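# Eject pipette tip into bin, rehang pipette

## Task

Remove the used tip from the pipette, by pressing the tip-ejector button next to the plunger, and get the tip into the waste bin. It may be let go to fall only once at least half of it is below the bin's rim; a drop from any higher fails at once. The bin must stay upright. The tip may touch nothing except the pipette and the bin; any other contact fails at once. After that, hang the pipette back on its rack by its finger rest, upright and at the same height it hung at before. It must stay there on its own, not because the robot is holding it.

## Robot and tools

ROBOT. One six-joint arm (UR7e type) carrying a single right hand with 16 motors: index, middle and ring fingers with four hinges each (_mcp, _abd, _pip, _dip) and a thumb with thumb_cmc, thumb_axl, thumb_mcp, thumb_ipl. Only the fingertip rubber caps grip well. A rigid mast sticks out at the wrist on the palm side (hand-point x +0.05 to +0.10, z -0.16 to -0.11, up to y = +0.06 m) and can strike objects.

FRAMES. Scene frame: origin on the table surface under the arm base, +z up, +y to the left when facing +x. Results report the hand point's position (m), orientation as quaternion wxyz, and velocities (m/s, rad/s) in this frame; reported positions get less accurate at long reach. The hand point sits in front of the palm where thumb tip meets index and middle tips. Its own axes: +z along the straightened fingers toward the tips, +x across the palm away from the thumb, +y out of the palm face (palm surface at y = -0.062 m). Straight fingers have knuckles at z = -0.017 m and tips 0.139 m beyond; bending moves tips toward +y.

ROW (24 numbers, each in [-1, 1]): dx, dy, dz, rx, ry, rz, then index_mcp, index_abd, index_pip, index_dip, middle_mcp, middle_abd, middle_pip, middle_dip, ring_mcp, ring_abd, ring_pip, ring_dip, thumb_cmc, thumb_axl, thumb_mcp, thumb_ipl, current_limit, speed.
- The first six are an offset, not a pose: the hand point's target relative to its pose in the latest result that showed it (if none yet in this scene, or for a second or later call in one reply, relative to where it is when the action begins), expressed in the hand point's own axes. 1.0 equals 0.6 m of travel or 180 degrees; rx, ry, rz form one rotation vector. Every row counts from that same reference, not from the row before. All zeros drives the hand back to the reference; it is not a pause.
- The 16 hinge numbers are absolute goal angles, scaled linearly between each hinge's stops. Lowering toward -1: finger _mcp curls at the knuckle toward the palm (straight at +0.75), _abd swings the finger away from the thumb (neutral 0.00), _pip and _dip curl the middle and last joints (straight +0.58 and +0.70). thumb_cmc toward -1 brings the thumb from beside the palm to in front of it (flat beside palm at +0.71); thumb_axl rolls it about its length (straight +0.68); thumb_mcp (+0.23) and thumb_ipl (+0.17) bend it, toward +z when thumb_axl is straight, or in the thumb_cmc swing direction when thumb_axl is about -0.40.
- current_limit maps -1..+1 to 0..550 mA per motor (minimum 11 mA); well below 0 a finger may not lift itself. speed sets motor set-point speed to (speed+1)/2 of 5.9 rad/s. Both start at +0.4 and -0.6 and persist until changed.

execute_actions: {"actions": [...], "pictures": bool}. The list holds at most one item. Empty list: just report state (with pictures). Action: {"rows": [[24 numbers], ...], "steps": n}, 1 to 15 rows, n from 5 to 15 steps of 1/30 s (default 15); missing rows repeat the last. Wait: {"steps": n} up to 300, counted from the previous result, so your reply time uses some of it. The result arrives 5 steps before an action ends; those steps run while you think. Pictures come only with an empty list or pictures: true.

move: {"target": row, "speed": m/s 0.002 to 0.5 (default 0.25; turning up to twice that in rad/s), "stop_force": N 9 to 40, optional}. Target is an offset as above; the hand travels a straight path lasting 0.5 to 10 s and does not avoid obstacles; it may lag, stray or overshoot speed. Hand numbers are sent at the start. stop_force halts the path when push against the motion rises by that much (measured along the line to target in the starting hand axes), then backs off 2 steps and holds; only usable after 0.2 s of scene time, not reliable on rotating moves, and omit it when moving away from something you touch. Use slow speeds when contacting. The "move:" line gives the ending: done, off_target, moving, held, fault or contact, plus limits=paced (pose clipped) or limits=held (steps blocked), and distance from target.

wait: {"seconds": 0 to 10}, sends nothing new. zoom_image: {"camera", "region": [x0, y0, x1, y1]} pixels, top-left origin, at most 504x504. Cameras: cam_head_left, cam_head_right, cam_high, cam_low (672x504), cam_wrist (616x616 fisheye). read_manual returns only licence text. finished_scene: {"scene": current scene number}; ends and grades the scene irreversibly.

MOTION LIMITS. Each step the commanded pose is clipped to within 100 mm and 16 degrees of the measured pose, and arm motion trails commands by about 0.17 s; large moves may need follow-up. The "Hand target" line shows where the controller is heading. "pose unreachable" and HELD mark commands altered or blocked by the clearance check (the mount counts as arm).

RESULT LINES. Joint positions and torques (torques are noisy, offset, never zero). Wrist force/torque in the hand point's axes: force points from a touched surface back into the arm, about 4 N offset, noise up to 2.4 N, saturates near 50 N. Per-motor lists: hand_goal (commanded), hand_measured (actual; resending these loosens a grip), hand_current_ma (positive toward -1), hand_state (moving, goal, blocked, overload), hand_current_limit, hand_speed. A finger grips only while its goal lies past the object's surface.

AVOID. Joint torque at its limit (wrist joints 24.3 N m, others 130, held weight included) or any external force of 150 N causes a 10 s stop and skips the rest of the call; the stiff arm can fault even slightly past a firm contact. A motor at 495 mA or more for 5 s shuts off for 10 s. Motor heat warns at 70 °C and brakes the arm at 85 °C. Do not release the tip above the half-below-rim height, let it touch anything but pipette and bin, tip the bin over, drop or slam objects, or push anything off the table. Loose objects may get occasional random nudges.

Each tool is called after ">>>" in YAML: its name, and indented under it one key for each argument.

## Session

I'll start by looking at the current state.

>>> execute_actions:
  actions: []

Scene clock: 0.00 s of 9600.00 s.
end_effector_position=(+0.7454, -0.4267, +0.2417) hand_goal=(+0.754, +0.000, +0.576, +0.696, +0.754, +0.000, +0.576, +0.696, +0.754, +0.000, +0.576, +0.696, +0.714, +0.678, +0.226, +0.168) hand_measured=(+0.754, +0.000, +0.576, +0.696, +0.754, +0.000, +0.576, +0.696, +0.754, +0.000, +0.576, +0.696, +0.714, +0.678, +0.226, +0.168) hand_current_ma=(+0, +0, +0, +0, +0, +0, +0, +0, +0, +0, +0, +0, +0, +0, +0, +0) hand_state=(goal, goal, goal, goal, goal, goal, goal, goal, goal, goal, goal, goal, goal, goal, goal, goal) hand_current_limit=0.40 hand_speed=-0.60 end_effector_quat_wxyz=(+0.070, +0.815, +0.546, -0.180) end_effector_velocity=(-0.000, +0.000, -0.001) end_effector_angular_velocity=(+0.002, +0.000, -0.001)
Joint positions: [-0.525 -0.806  1.073 -1.826 -1.952 -0.177]
Joint velocities: [-0.001  0.     0.002 -0.     0.001  0.   ]
Joint torques (N m, as the arm reports them, + toward a larger angle): no reading
Motor temperatures (°C, as the motors report them): [34 35 32 40 36 42]
Wrist force (N, on the end effector, along its own x y z axes, offset not removed): no reading
Wrist torque (N m, same axes, about the end effector's origin, offset not removed): no reading
Hand target: +0.745, -0.427, +0.242; +0.070, +0.815, +0.546, -0.180

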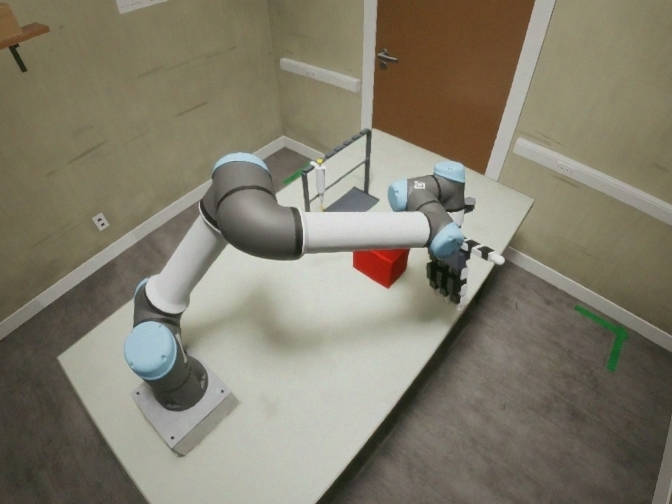

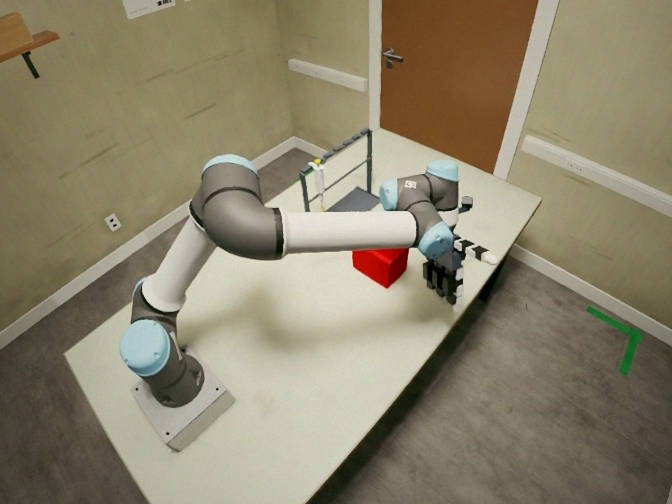

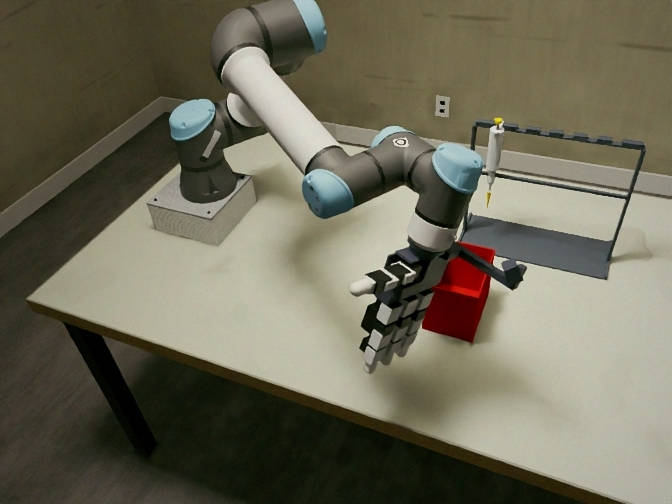

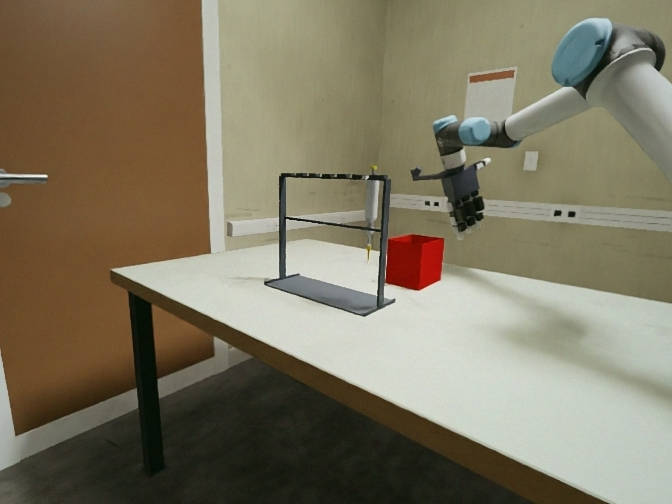

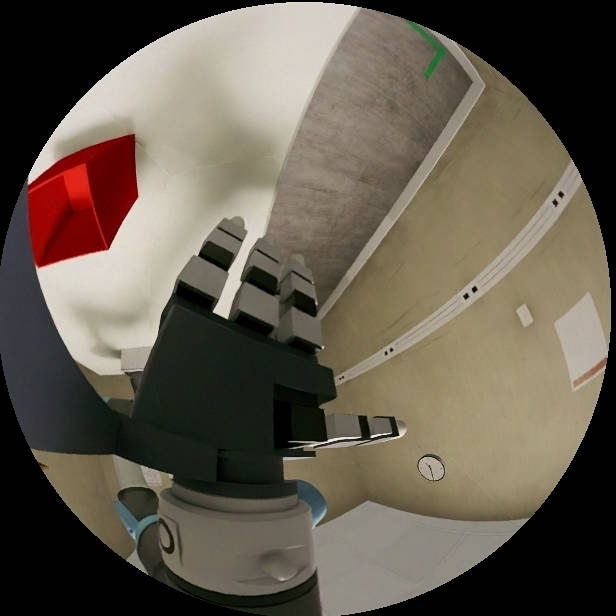

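>>> zoom_image:
  camera: "cam_high"
  region: [440, 100, 660, 290]

>>> zoom_image:
  camera: "cam_low"
  region: [260, 150, 460, 320]

>>> zoom_image:
  camera: "cam_head_left"
  region: [280, 120, 400, 230]

Region (440, 100, 660, 290) of cam_high's 672x504 image, scaled by 2.291, with more detail than that image has; it fills the top 435 rows of this view, and the rest is white.

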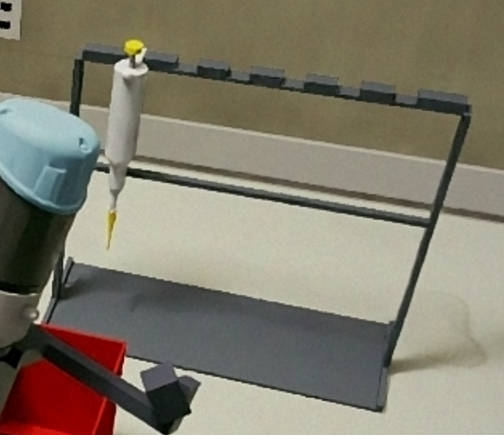

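Region (260, 150, 460, 320) of cam_low's 672x504 image, scaled by 2.520, with more detail than that image has; it fills the top 428 rows of this view, and the rest is white.

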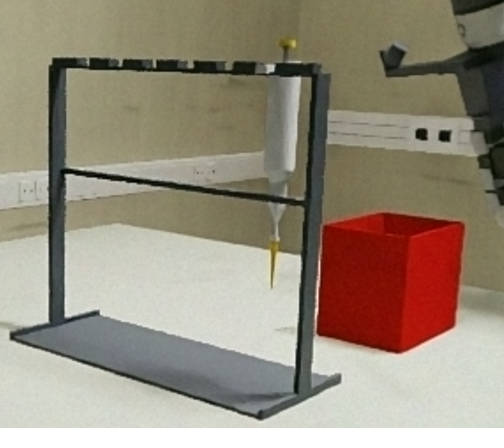

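Region (280, 120, 400, 230) of cam_head_left's 672x504 image, scaled by 4.200, with more detail than that image has; it fills the top 462 rows of this view, and the rest is white.

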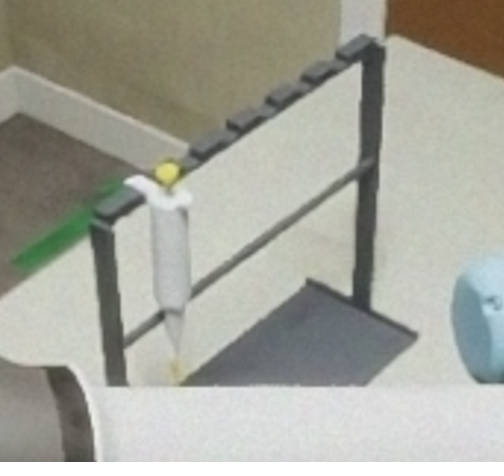

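>>> zoom_image:
  camera: "cam_high"
  region: [470, 110, 530, 170]

>>> zoom_image:
  camera: "cam_low"
  region: [345, 158, 405, 218]

>>> zoom_image:
  camera: "cam_head_left"
  region: [295, 150, 345, 200]

>>> zoom_image:
  camera: "cam_head_right"
  region: [293, 150, 343, 200]

Region (470, 110, 530, 170) of cam_high's 672x504 image, scaled by 8.400, with more detail than that image has.

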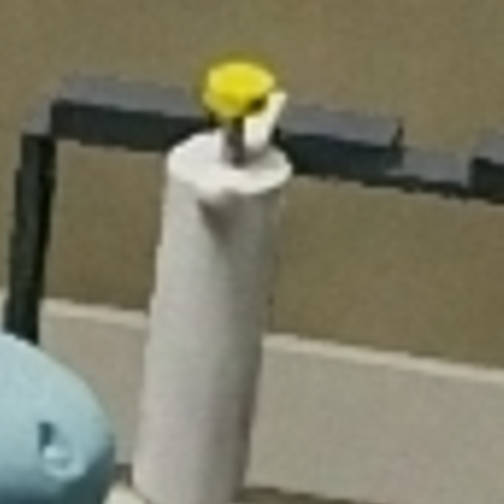

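Region (345, 158, 405, 218) of cam_low's 672x504 image, scaled by 8.400, with more detail than that image has.

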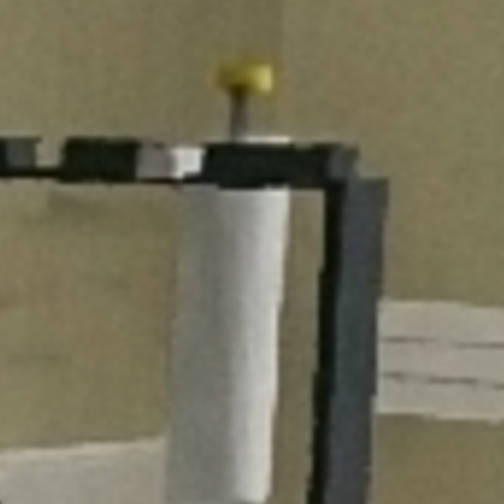

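Region (295, 150, 345, 200) of cam_head_left's 672x504 image, scaled by 10.080, with more detail than that image has.

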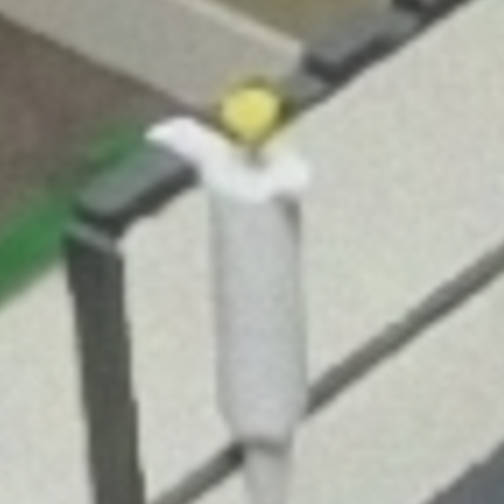

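Region (293, 150, 343, 200) of cam_head_right's 672x504 image, scaled by 10.080, with more detail than that image has.

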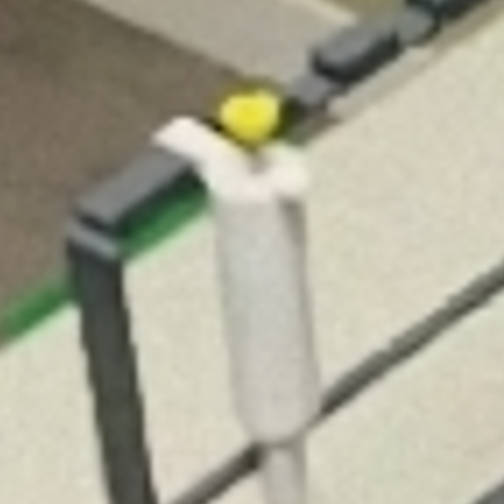

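>>> move:
  target: [-0.059,-0.1025,-0.180,-0.557,-0.266,-0.356, 0.754,0,0.576,0.696,0.754,0,0.576,0.696,0.754,0,0.576,0.696,0.714,0.678,0.226,0.168,0.4,-0.6]
  speed: 0.3

Scene clock: 10.63 s of 9600.00 s.
end_effector_position=(+0.7004, -0.3995, +0.3601) hand_goal=(+0.754, +0.000, +0.576, +0.696, +0.754, +0.000, +0.576, +0.696, +0.754, +0.000, +0.576, +0.696, +0.714, +0.678, +0.226, +0.168) hand_measured=(+0.754, -0.002, +0.576, +0.696, +0.754, -0.002, +0.576, +0.696, +0.754, -0.002, +0.576, +0.696, +0.716, +0.678, +0.224, +0.168) hand_current_ma=(+2, -13, +4, +0, +1, -12, +4, +0, +2, -12, +4, +0, +7, -4, -15, -2) hand_state=(goal, goal, goal, goal, goal, goal, goal, goal, goal, goal, goal, goal, goal, goal, goal, goal) hand_current_limit=0.40 hand_speed=-0.60 end_effector_quat_wxyz=(+0.706, +0.000, +0.708, +0.001) end_effector_velocity=(-0.000, -0.000, +0.001) end_effector_angular_velocity=(-0.004, -0.007, +0.010)
Joint positions: [-0.957 -0.572  1.249 -3.827 -0.568 -1.557]
Joint velocities: [-0.001  0.007 -0.015 -0.005  0.01   0.006]
Joint torques (N m, as the arm reports them, + toward a larger angle): [-11.8  -47.85 -25.47  -2.97   1.57   1.44]
Motor temperatures (°C, as the motors report them): [34 35 32 40 36 42]
Wrist force (N, on the end effector, along its own x y z axes, offset not removed): [3.1 -2.8 -2.8]
Wrist torque (N m, same axes, about the end effector's origin, offset not removed): [-0.52 -0.23 -0.08]
Hand target: +0.700, -0.400, +0.360; +0.707, -0.000, +0.708, +0.001
Off the commanded pose: 0.000 m, 0 deg.
Kept back: nothing.
After step 90, 3.37 s passed at rest.
move: done
camera_calibration (this result's frames):
cam_wrist: T_world_to_cam=[[-0.0587301, 0.621585, 0.781142, 0.0341791], [-0.686063, -0.593552, 0.420731, 0.0546545], [0.725168, -0.511202, 0.461306, -0.75301], [0, 0, 0, 1]] pos_world=[0.585563, -0.373746, 0.297674]

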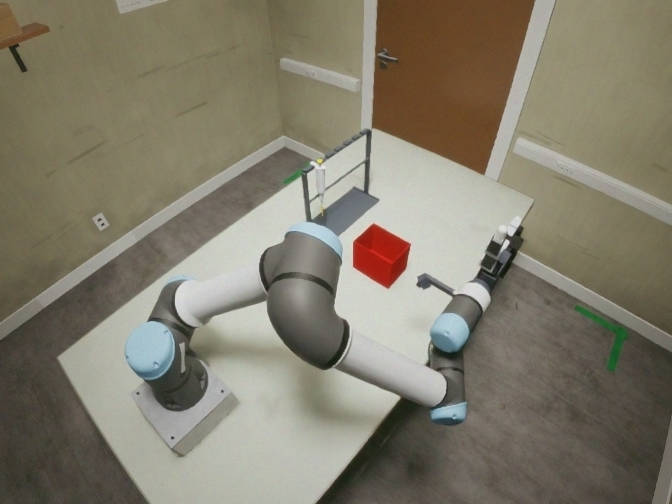

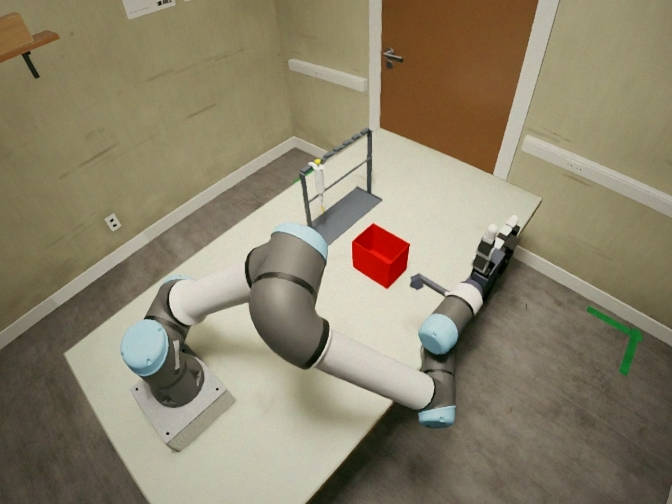

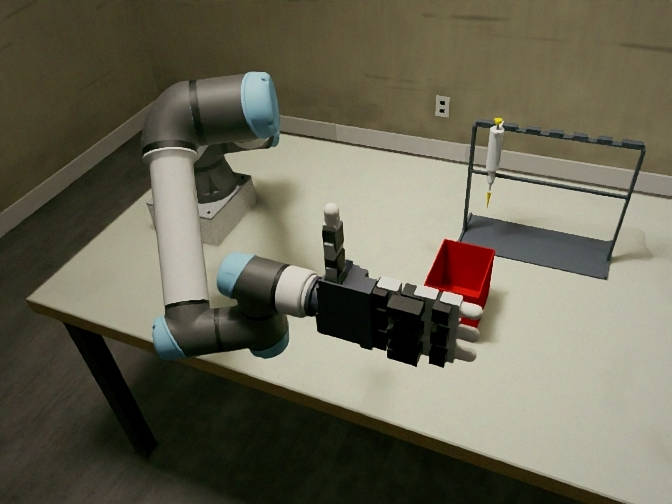

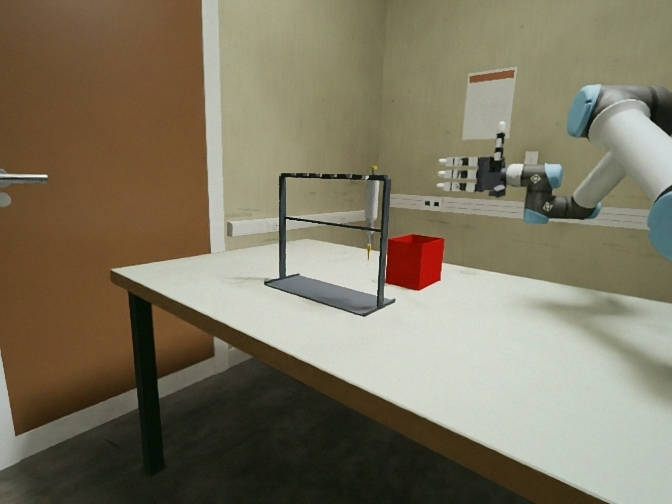

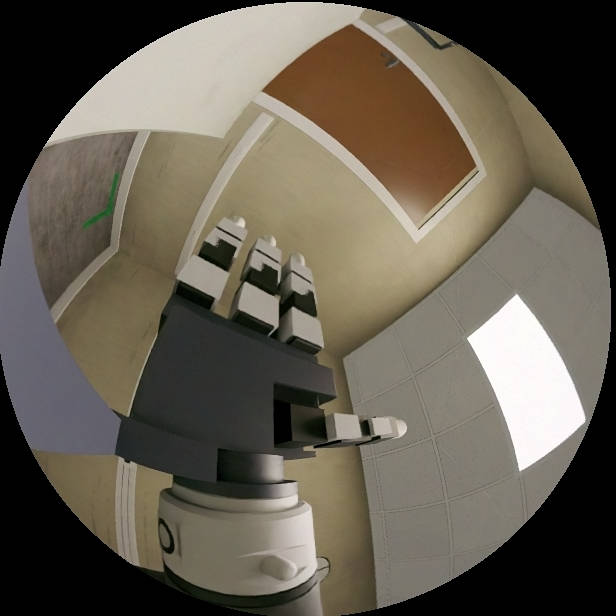

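>>> zoom_image:
  camera: "cam_head_left"
  region: [340, 215, 420, 295]

>>> zoom_image:
  camera: "cam_high"
  region: [410, 110, 630, 330]

Region (340, 215, 420, 295) of cam_head_left's 672x504 image, scaled by 6.300, with more detail than that image has.

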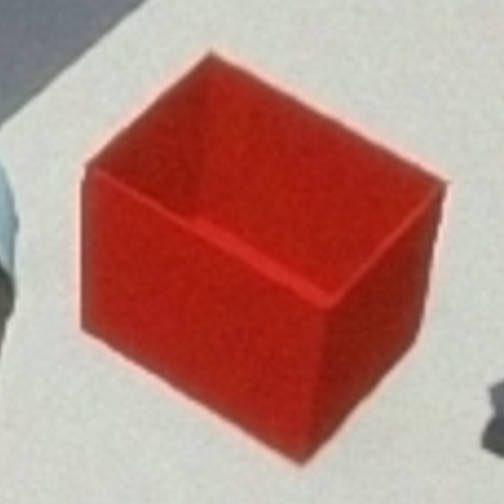

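Region (410, 110, 630, 330) of cam_high's 672x504 image, scaled by 2.291, with more detail than that image has.

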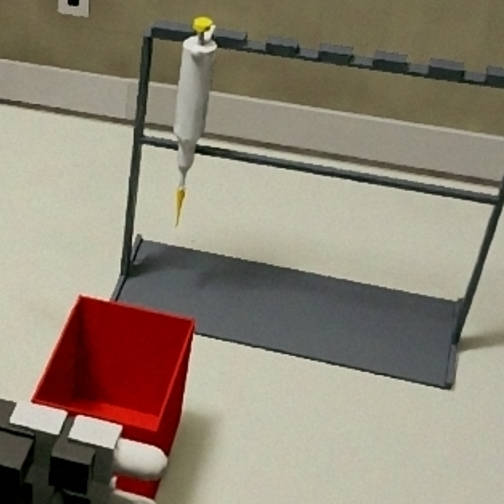

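>>> move:
  target: [0.10,0.75,0.08,0,0,0, 0.754,0,0.576,0.696,0.754,0,0.576,0.696,0.754,0,0.576,0.696,0.714,0.678,0.226,0.168,0.4,-0.6]
  speed: 0.25

Scene clock: 16.43 s of 9600.00 s.
end_effector_position=(+0.7480, +0.0503, +0.2998) hand_goal=(+0.754, +0.000, +0.576, +0.696, +0.754, +0.000, +0.576, +0.696, +0.754, +0.000, +0.576, +0.696, +0.714, +0.678, +0.226, +0.168) hand_measured=(+0.754, -0.004, +0.576, +0.696, +0.754, -0.002, +0.576, +0.696, +0.754, -0.002, +0.576, +0.696, +0.716, +0.678, +0.224, +0.168) hand_current_ma=(+2, -13, +4, +0, +1, -13, +4, +0, +2, -13, +4, +0, +7, -4, -14, -2) hand_state=(goal, goal, goal, goal, goal, goal, goal, goal, goal, goal, goal, goal, goal, goal, goal, goal) hand_current_limit=0.40 hand_speed=-0.60 end_effector_quat_wxyz=(+0.706, -0.000, +0.708, +0.001) end_effector_velocity=(+0.001, +0.003, +0.000) end_effector_angular_velocity=(-0.000, -0.001, +0.000)
Joint positions: [-0.285 -0.707  1.806 -4.245 -1.24  -1.564]
Joint velocities: [ 0.006  0.001 -0.003  0.    -0.006  0.   ]
Joint torques (N m, as the arm reports them, + toward a larger angle): [ 12.52 -38.08 -18.52  -0.45  -1.52   1.35]
Motor temperatures (°C, as the motors report them): [34 35 32 40 36 42]
Wrist force (N, on the end effector, along its own x y z axes, offset not removed): [-1.8 -4.0 4.5]
Wrist torque (N m, same axes, about the end effector's origin, offset not removed): [-0.82 0.23 -0.43]
Hand target: +0.748, +0.050, +0.300; +0.706, -0.000, +0.708, +0.001
Off the commanded pose: 0.001 m, 0 deg.
Kept back: nothing.
After step 90, 0.40 s passed at rest.
move: done
camera_calibration (this result's frames):
cam_wrist: T_world_to_cam=[[-0.0580866, 0.622446, 0.780504, -0.195869], [-0.685645, -0.593137, 0.421995, 0.378953], [0.725615, -0.510636, 0.46123, -0.530053], [0, 0, 0, 1]] pos_world=[0.633064, 0.0760246, 0.237437]

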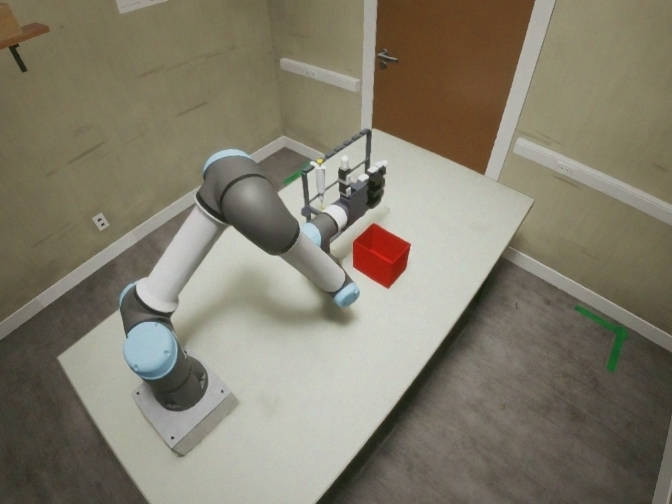

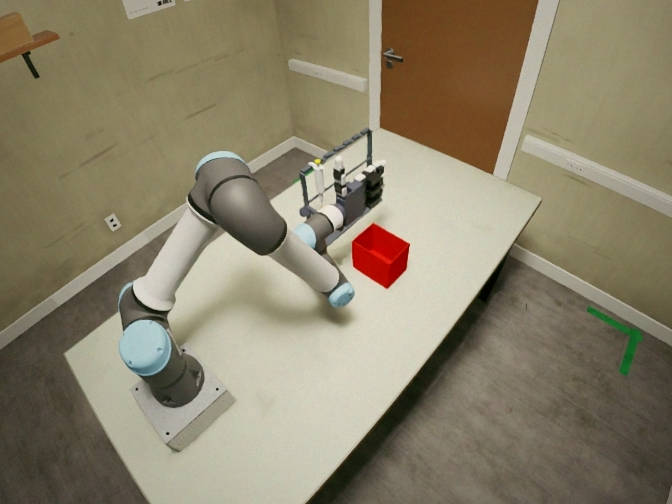

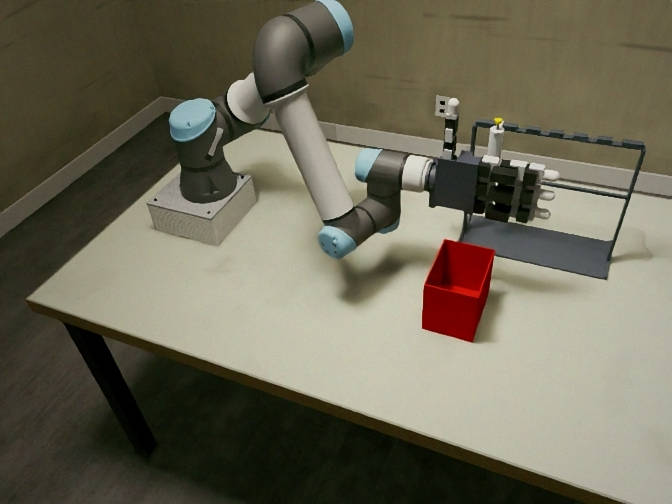

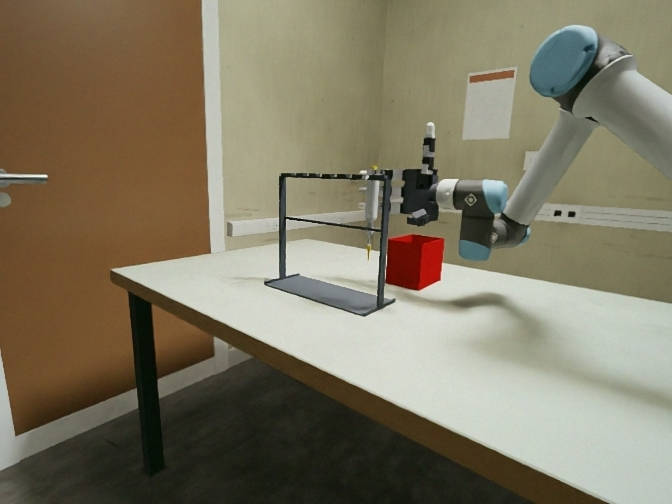

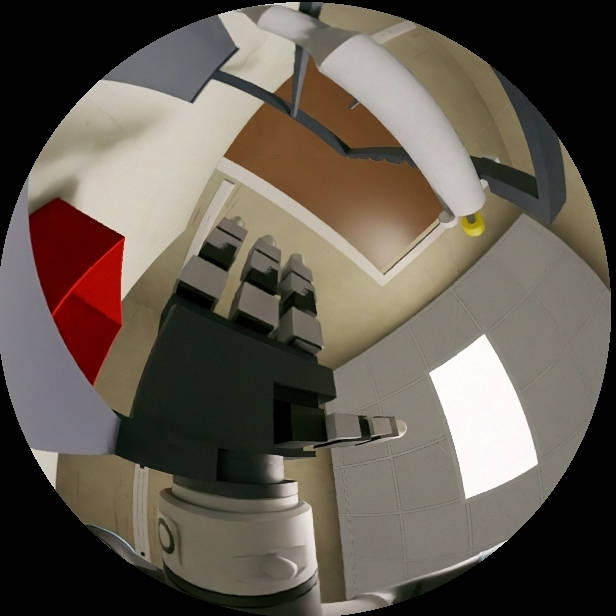

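>>> zoom_image:
  camera: "cam_wrist"
  region: [400, 130, 560, 260]

>>> zoom_image:
  camera: "cam_wrist"
  region: [220, 0, 420, 130]

Region (400, 130, 560, 260) of cam_wrist's 616x616 image, scaled by 3.150, with more detail than that image has; it fills the top 410 rows of this view, and the rest is white.

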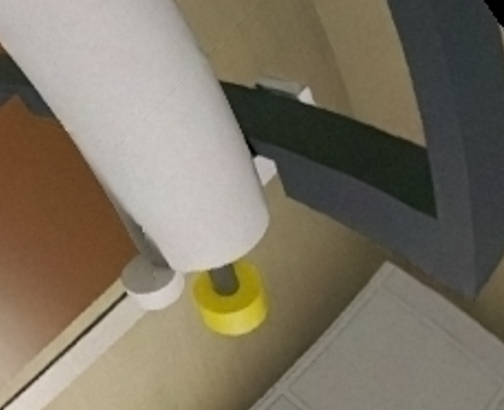

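Region (220, 0, 420, 130) of cam_wrist's 616x616 image, scaled by 2.520, with more detail than that image has; it fills the top 328 rows of this view, and the rest is white.

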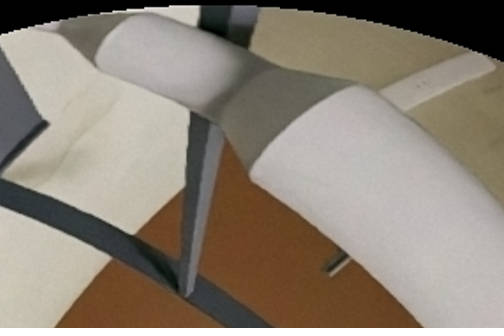

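>>> move:
  target: [0.0733,0.045,0.11,-0.139,0,0, -0.068,0,0.139,0.696,-0.068,0,0.139,0.696,0.97,0,0.97,0.97,0.714,0.678,0.226,0.168,0.4,-0.6]
  speed: 0.1

Scene clock: 23.87 s of 9600.00 s.
end_effector_position=(+0.8137, +0.0772, +0.2558) hand_goal=(-0.068, +0.000, +0.140, +0.696, -0.068, +0.000, +0.140, +0.696, +0.970, +0.000, +0.970, +0.970, +0.714, +0.678, +0.226, +0.168) hand_measured=(-0.066, -0.004, +0.142, +0.696, -0.066, -0.002, +0.142, +0.696, +0.968, -0.002, +0.966, +0.968, +0.716, +0.678, +0.224, +0.168) hand_current_ma=(+14, -13, +15, +0, +13, -13, +14, +0, -11, -13, -16, -14, +7, -4, -13, -2) hand_state=(goal, goal, goal, goal, goal, goal, goal, goal, goal, goal, goal, goal, goal, goal, goal, goal) hand_current_limit=0.40 hand_speed=-0.60 end_effector_quat_wxyz=(+0.689, -0.153, +0.691, +0.154) end_effector_velocity=(+0.002, -0.000, -0.001) end_effector_angular_velocity=(-0.000, -0.002, +0.007)
Joint positions: [-0.314 -0.448  1.321 -4.023 -0.775 -1.562]
Joint velocities: [-0.001  0.007 -0.014  0.005  0.008  0.001]
Joint torques (N m, as the arm reports them, + toward a larger angle): [  9.88 -46.62 -21.67   0.18   1.67   1.61]
Motor temperatures (°C, as the motors report them): [34 35 32 40 36 42]
Wrist force (N, on the end effector, along its own x y z axes, offset not removed): [-1.5 -1.7 9.4]
Wrist torque (N m, same axes, about the end effector's origin, offset not removed): [-1.23 -0.06 -0.24]
Hand target: +0.814, +0.077, +0.256; +0.689, -0.153, +0.691, +0.154
Off the commanded pose: 0.000 m, 0 deg.
Kept back: nothing.
After step 90, 1.87 s passed at rest.
move: done
camera_calibration (this result's frames):
cam_wrist: T_world_to_cam=[[-0.315146, 0.538734, 0.781312, 0.0409829], [-0.371127, -0.827663, 0.420998, 0.220947], [0.873469, -0.15729, 0.460774, -0.691181], [0, 0, 0, 1]] pos_world=[0.69864, 0.0520751, 0.193439]

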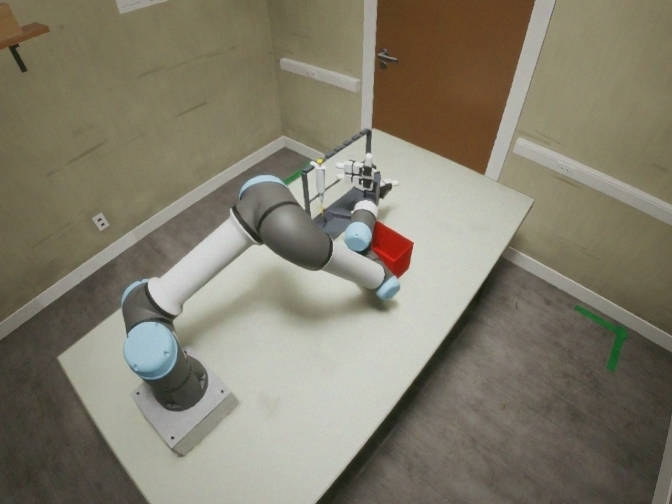

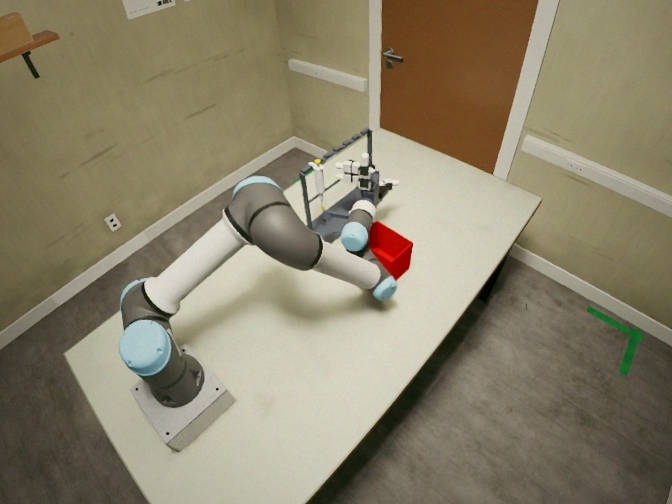

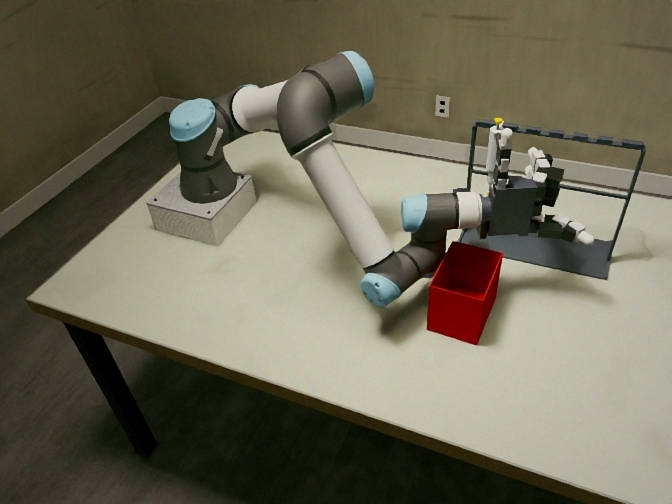

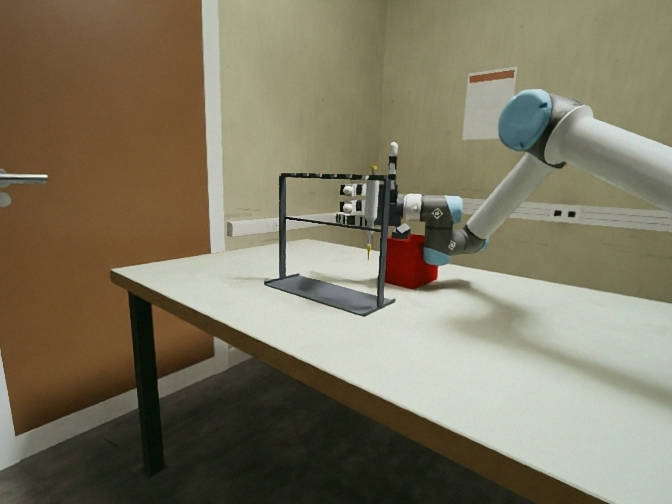

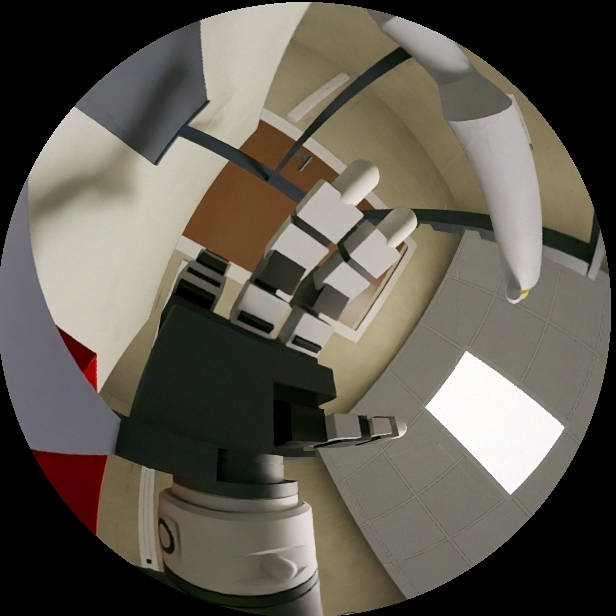

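>>> zoom_image:
  camera: "cam_wrist"
  region: [440, 180, 616, 330]

>>> zoom_image:
  camera: "cam_low"
  region: [320, 130, 470, 280]

Region (440, 180, 616, 330) of cam_wrist's 616x616 image, scaled by 2.864, with more detail than that image has; it fills the top 430 rows of this view, and the rest is white.

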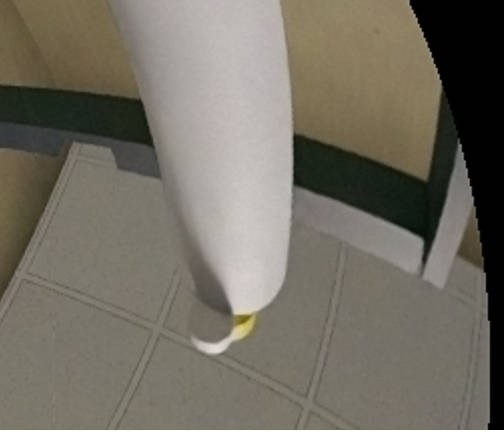

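Region (320, 130, 470, 280) of cam_low's 672x504 image, scaled by 3.360, with more detail than that image has.

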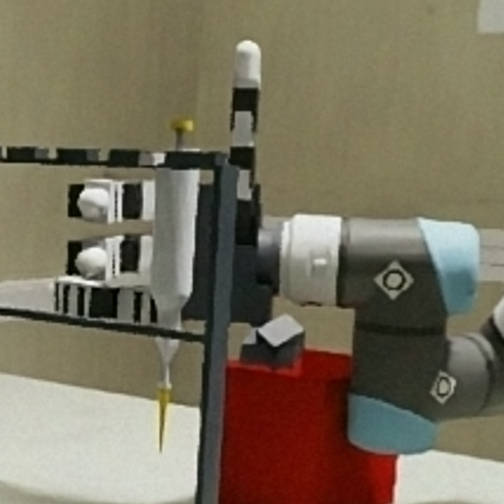

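>>> move:
  target: [0.01,0.15,-0.026,0,0,0, -0.068,0,0.139,0.696,-0.068,0,0.139,0.696,0.97,0,0.97,0.97,0.714,0.678,0.226,0.168,0.4,-0.6]
  speed: 0.05

Scene clock: 27.23 s of 9600.00 s.
end_effector_position=(+0.7616, +0.1520, +0.2498) hand_goal=(-0.068, +0.000, +0.140, +0.696, -0.068, +0.000, +0.140, +0.696, +0.970, +0.000, +0.970, +0.970, +0.714, +0.678, +0.226, +0.168) hand_measured=(-0.066, -0.004, +0.142, +0.696, -0.066, -0.002, +0.142, +0.696, +0.968, -0.002, +0.966, +0.968, +0.716, +0.678, +0.224, +0.168) hand_current_ma=(+14, -13, +15, +0, +13, -13, +14, +0, -11, -13, -16, -14, +7, -4, -13, -2) hand_state=(goal, goal, goal, goal, goal, goal, goal, goal, goal, goal, goal, goal, goal, goal, goal, goal) hand_current_limit=0.40 hand_speed=-0.60 end_effector_quat_wxyz=(+0.689, -0.153, +0.691, +0.154) end_effector_velocity=(-0.001, +0.001, -0.000) end_effector_angular_velocity=(-0.000, -0.001, -0.001)
Joint positions: [-0.223 -0.52   1.539 -4.167 -0.867 -1.563]
Joint velocities: [ 0.002 -0.002  0.005 -0.005 -0.003  0.   ]
Joint torques (N m, as the arm reports them, + toward a larger angle): [ 11.99 -62.36  -2.7   -3.63  -1.35  -1.58]
Motor temperatures (°C, as the motors report them): [34 35 32 40 36 42]
Wrist force (N, on the end effector, along its own x y z axes, offset not removed): [-3.6 -1.1 -1.6]
Wrist torque (N m, same axes, about the end effector's origin, offset not removed): [-0.17 0.68 -0.55]
Hand target: +0.761, +0.152, +0.250; +0.689, -0.153, +0.691, +0.154
Off the commanded pose: 0.000 m, 0 deg.
Kept back: nothing.
move: done
camera_calibration (this result's frames):
cam_wrist: T_world_to_cam=[[-0.315118, 0.538869, 0.78123, -0.0111324], [-0.371078, -0.827596, 0.421173, 0.265937], [0.8735, -0.157178, 0.460752, -0.631234], [0, 0, 0, 1]] pos_world=[0.646558, 0.126871, 0.187534]

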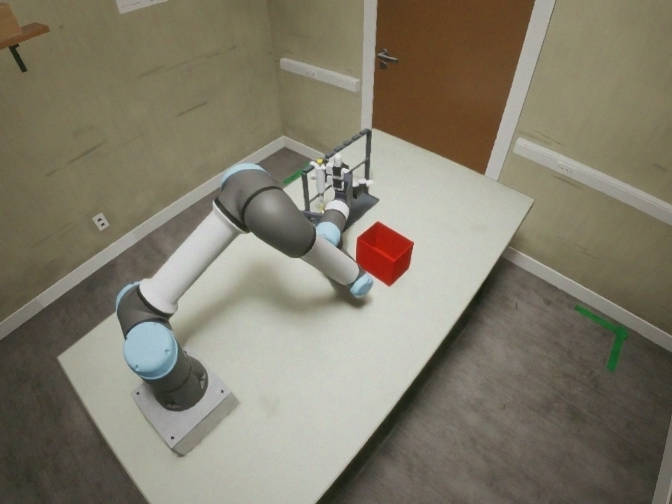

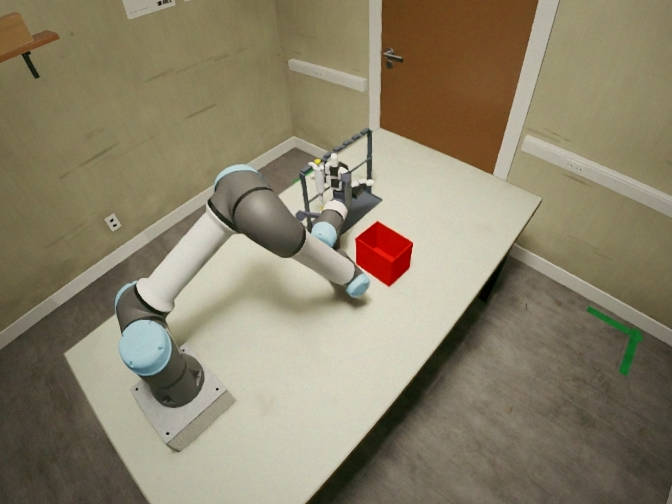

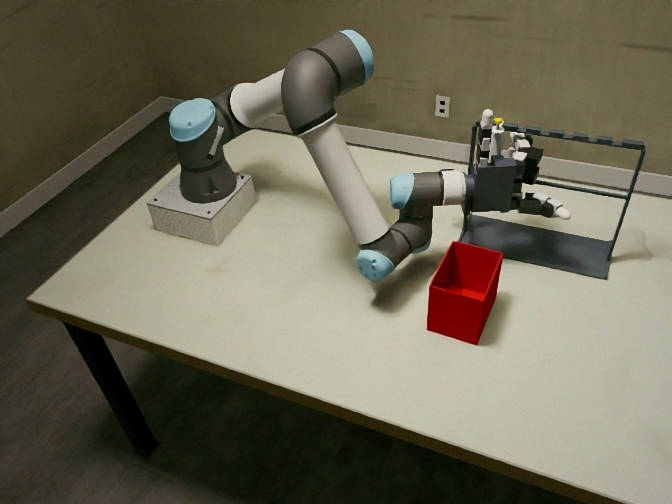

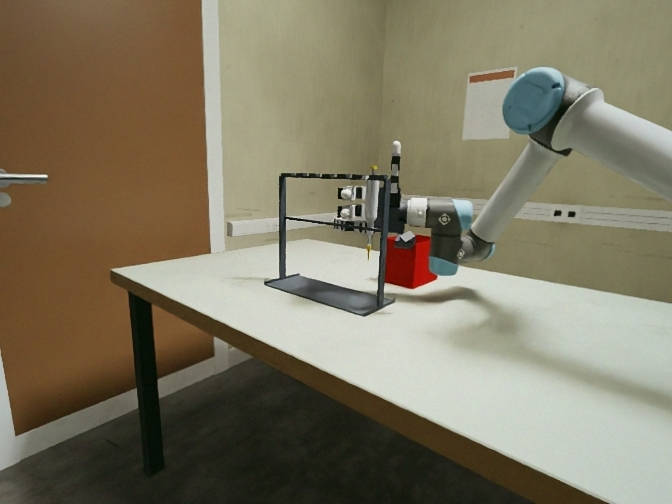

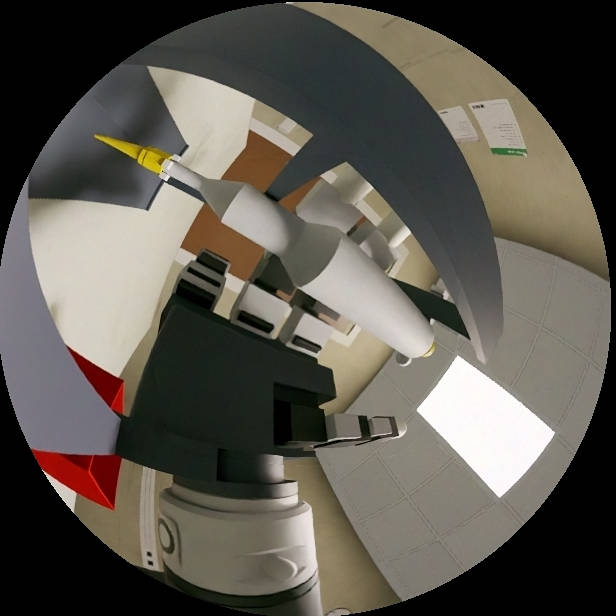

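>>> move:
  target: [0,0.068,0,0,0,0, -0.068,0,0.139,0.696,-0.068,0,0.139,0.696,0.97,0,0.97,0.97,0.714,0.678,0.226,0.168,0.4,-0.6]
  speed: 0.02

Scene clock: 30.17 s of 9600.00 s.
end_effector_position=(+0.7444, +0.1888, +0.2498) hand_goal=(-0.068, +0.000, +0.140, +0.696, -0.068, +0.000, +0.140, +0.696, +0.970, +0.000, +0.970, +0.970, +0.714, +0.678, +0.226, +0.168) hand_measured=(-0.066, -0.004, +0.142, +0.696, -0.066, -0.002, +0.142, +0.696, +0.968, -0.002, +0.966, +0.968, +0.716, +0.678, +0.224, +0.168) hand_current_ma=(+14, -13, +15, +0, +13, -13, +14, +0, -11, -13, -16, -14, +7, -4, -13, -2) hand_state=(goal, goal, goal, goal, goal, goal, goal, goal, goal, goal, goal, goal, goal, goal, goal, goal) hand_current_limit=0.40 hand_speed=-0.60 end_effector_quat_wxyz=(+0.689, -0.153, +0.691, +0.154) end_effector_velocity=(-0.001, +0.002, +0.000) end_effector_angular_velocity=(-0.000, -0.001, -0.002)
Joint positions: [-0.167 -0.542  1.6   -4.206 -0.923 -1.564]
Joint velocities: [ 0.003 -0.001  0.002 -0.003 -0.005 -0.   ]
Joint torques (N m, as the arm reports them, + toward a larger angle): [ 11.03 -61.07  -1.18  -3.34  -1.46  -1.78]
Motor temperatures (°C, as the motors report them): [34 35 32 40 36 42]
Wrist force (N, on the end effector, along its own x y z axes, offset not removed): [0.2 -0.6 1.7]
Wrist torque (N m, same axes, about the end effector's origin, offset not removed): [-0.07 0.02 -0.15]
Hand target: +0.744, +0.189, +0.250; +0.689, -0.153, +0.691, +0.154
Off the commanded pose: 0.000 m, 0 deg.
Kept back: nothing.
move: done
camera_calibration (this result's frames):
cam_wrist: T_world_to_cam=[[-0.315102, 0.538956, 0.781177, -0.0363981], [-0.371055, -0.827552, 0.421279, 0.289982], [0.873515, -0.157114, 0.460746, -0.610469], [0, 0, 0, 1]] pos_world=[0.629384, 0.163679, 0.187541]

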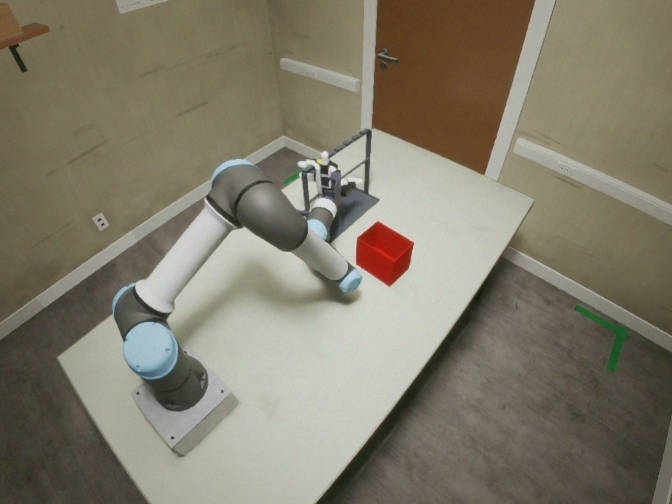

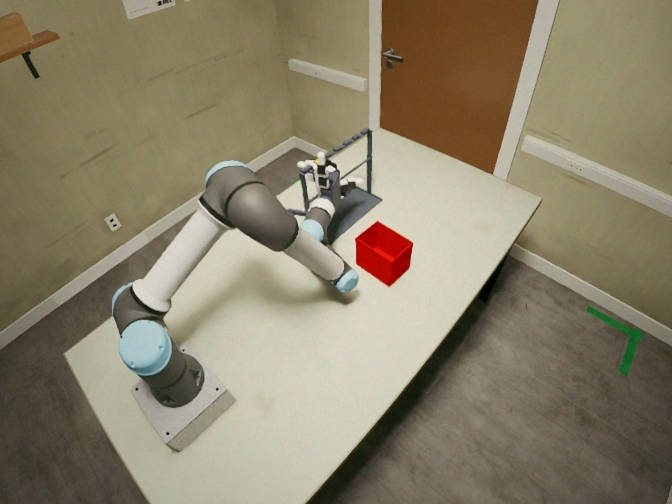

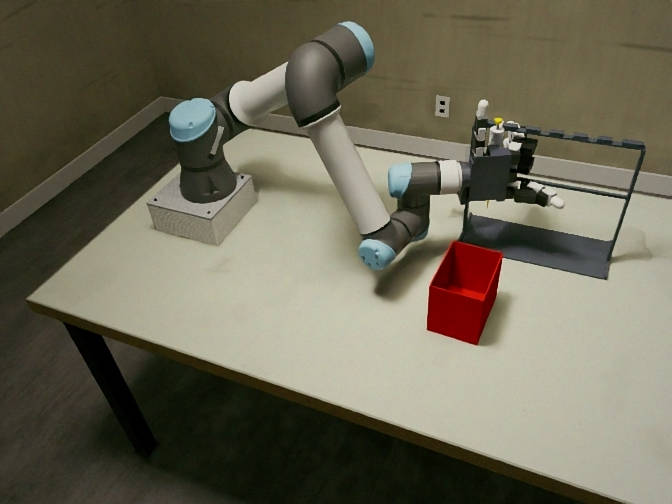

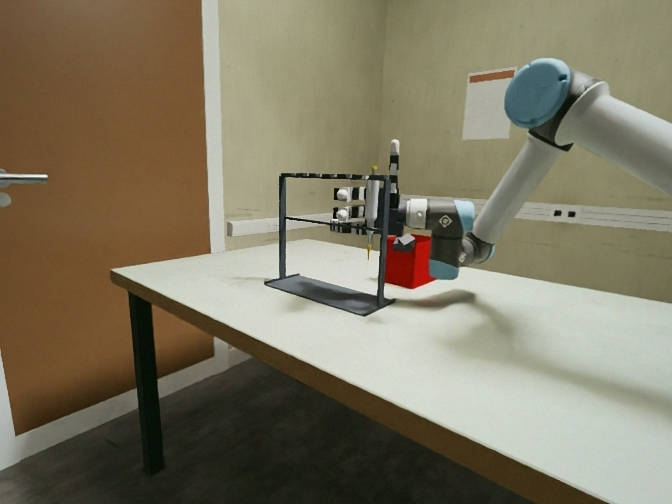

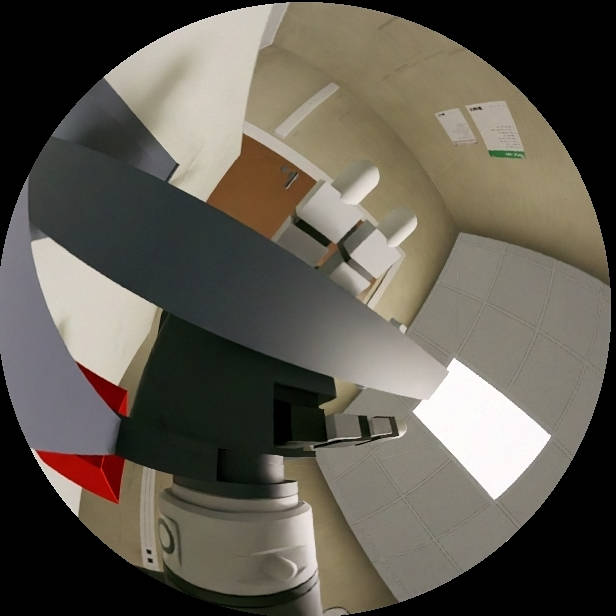

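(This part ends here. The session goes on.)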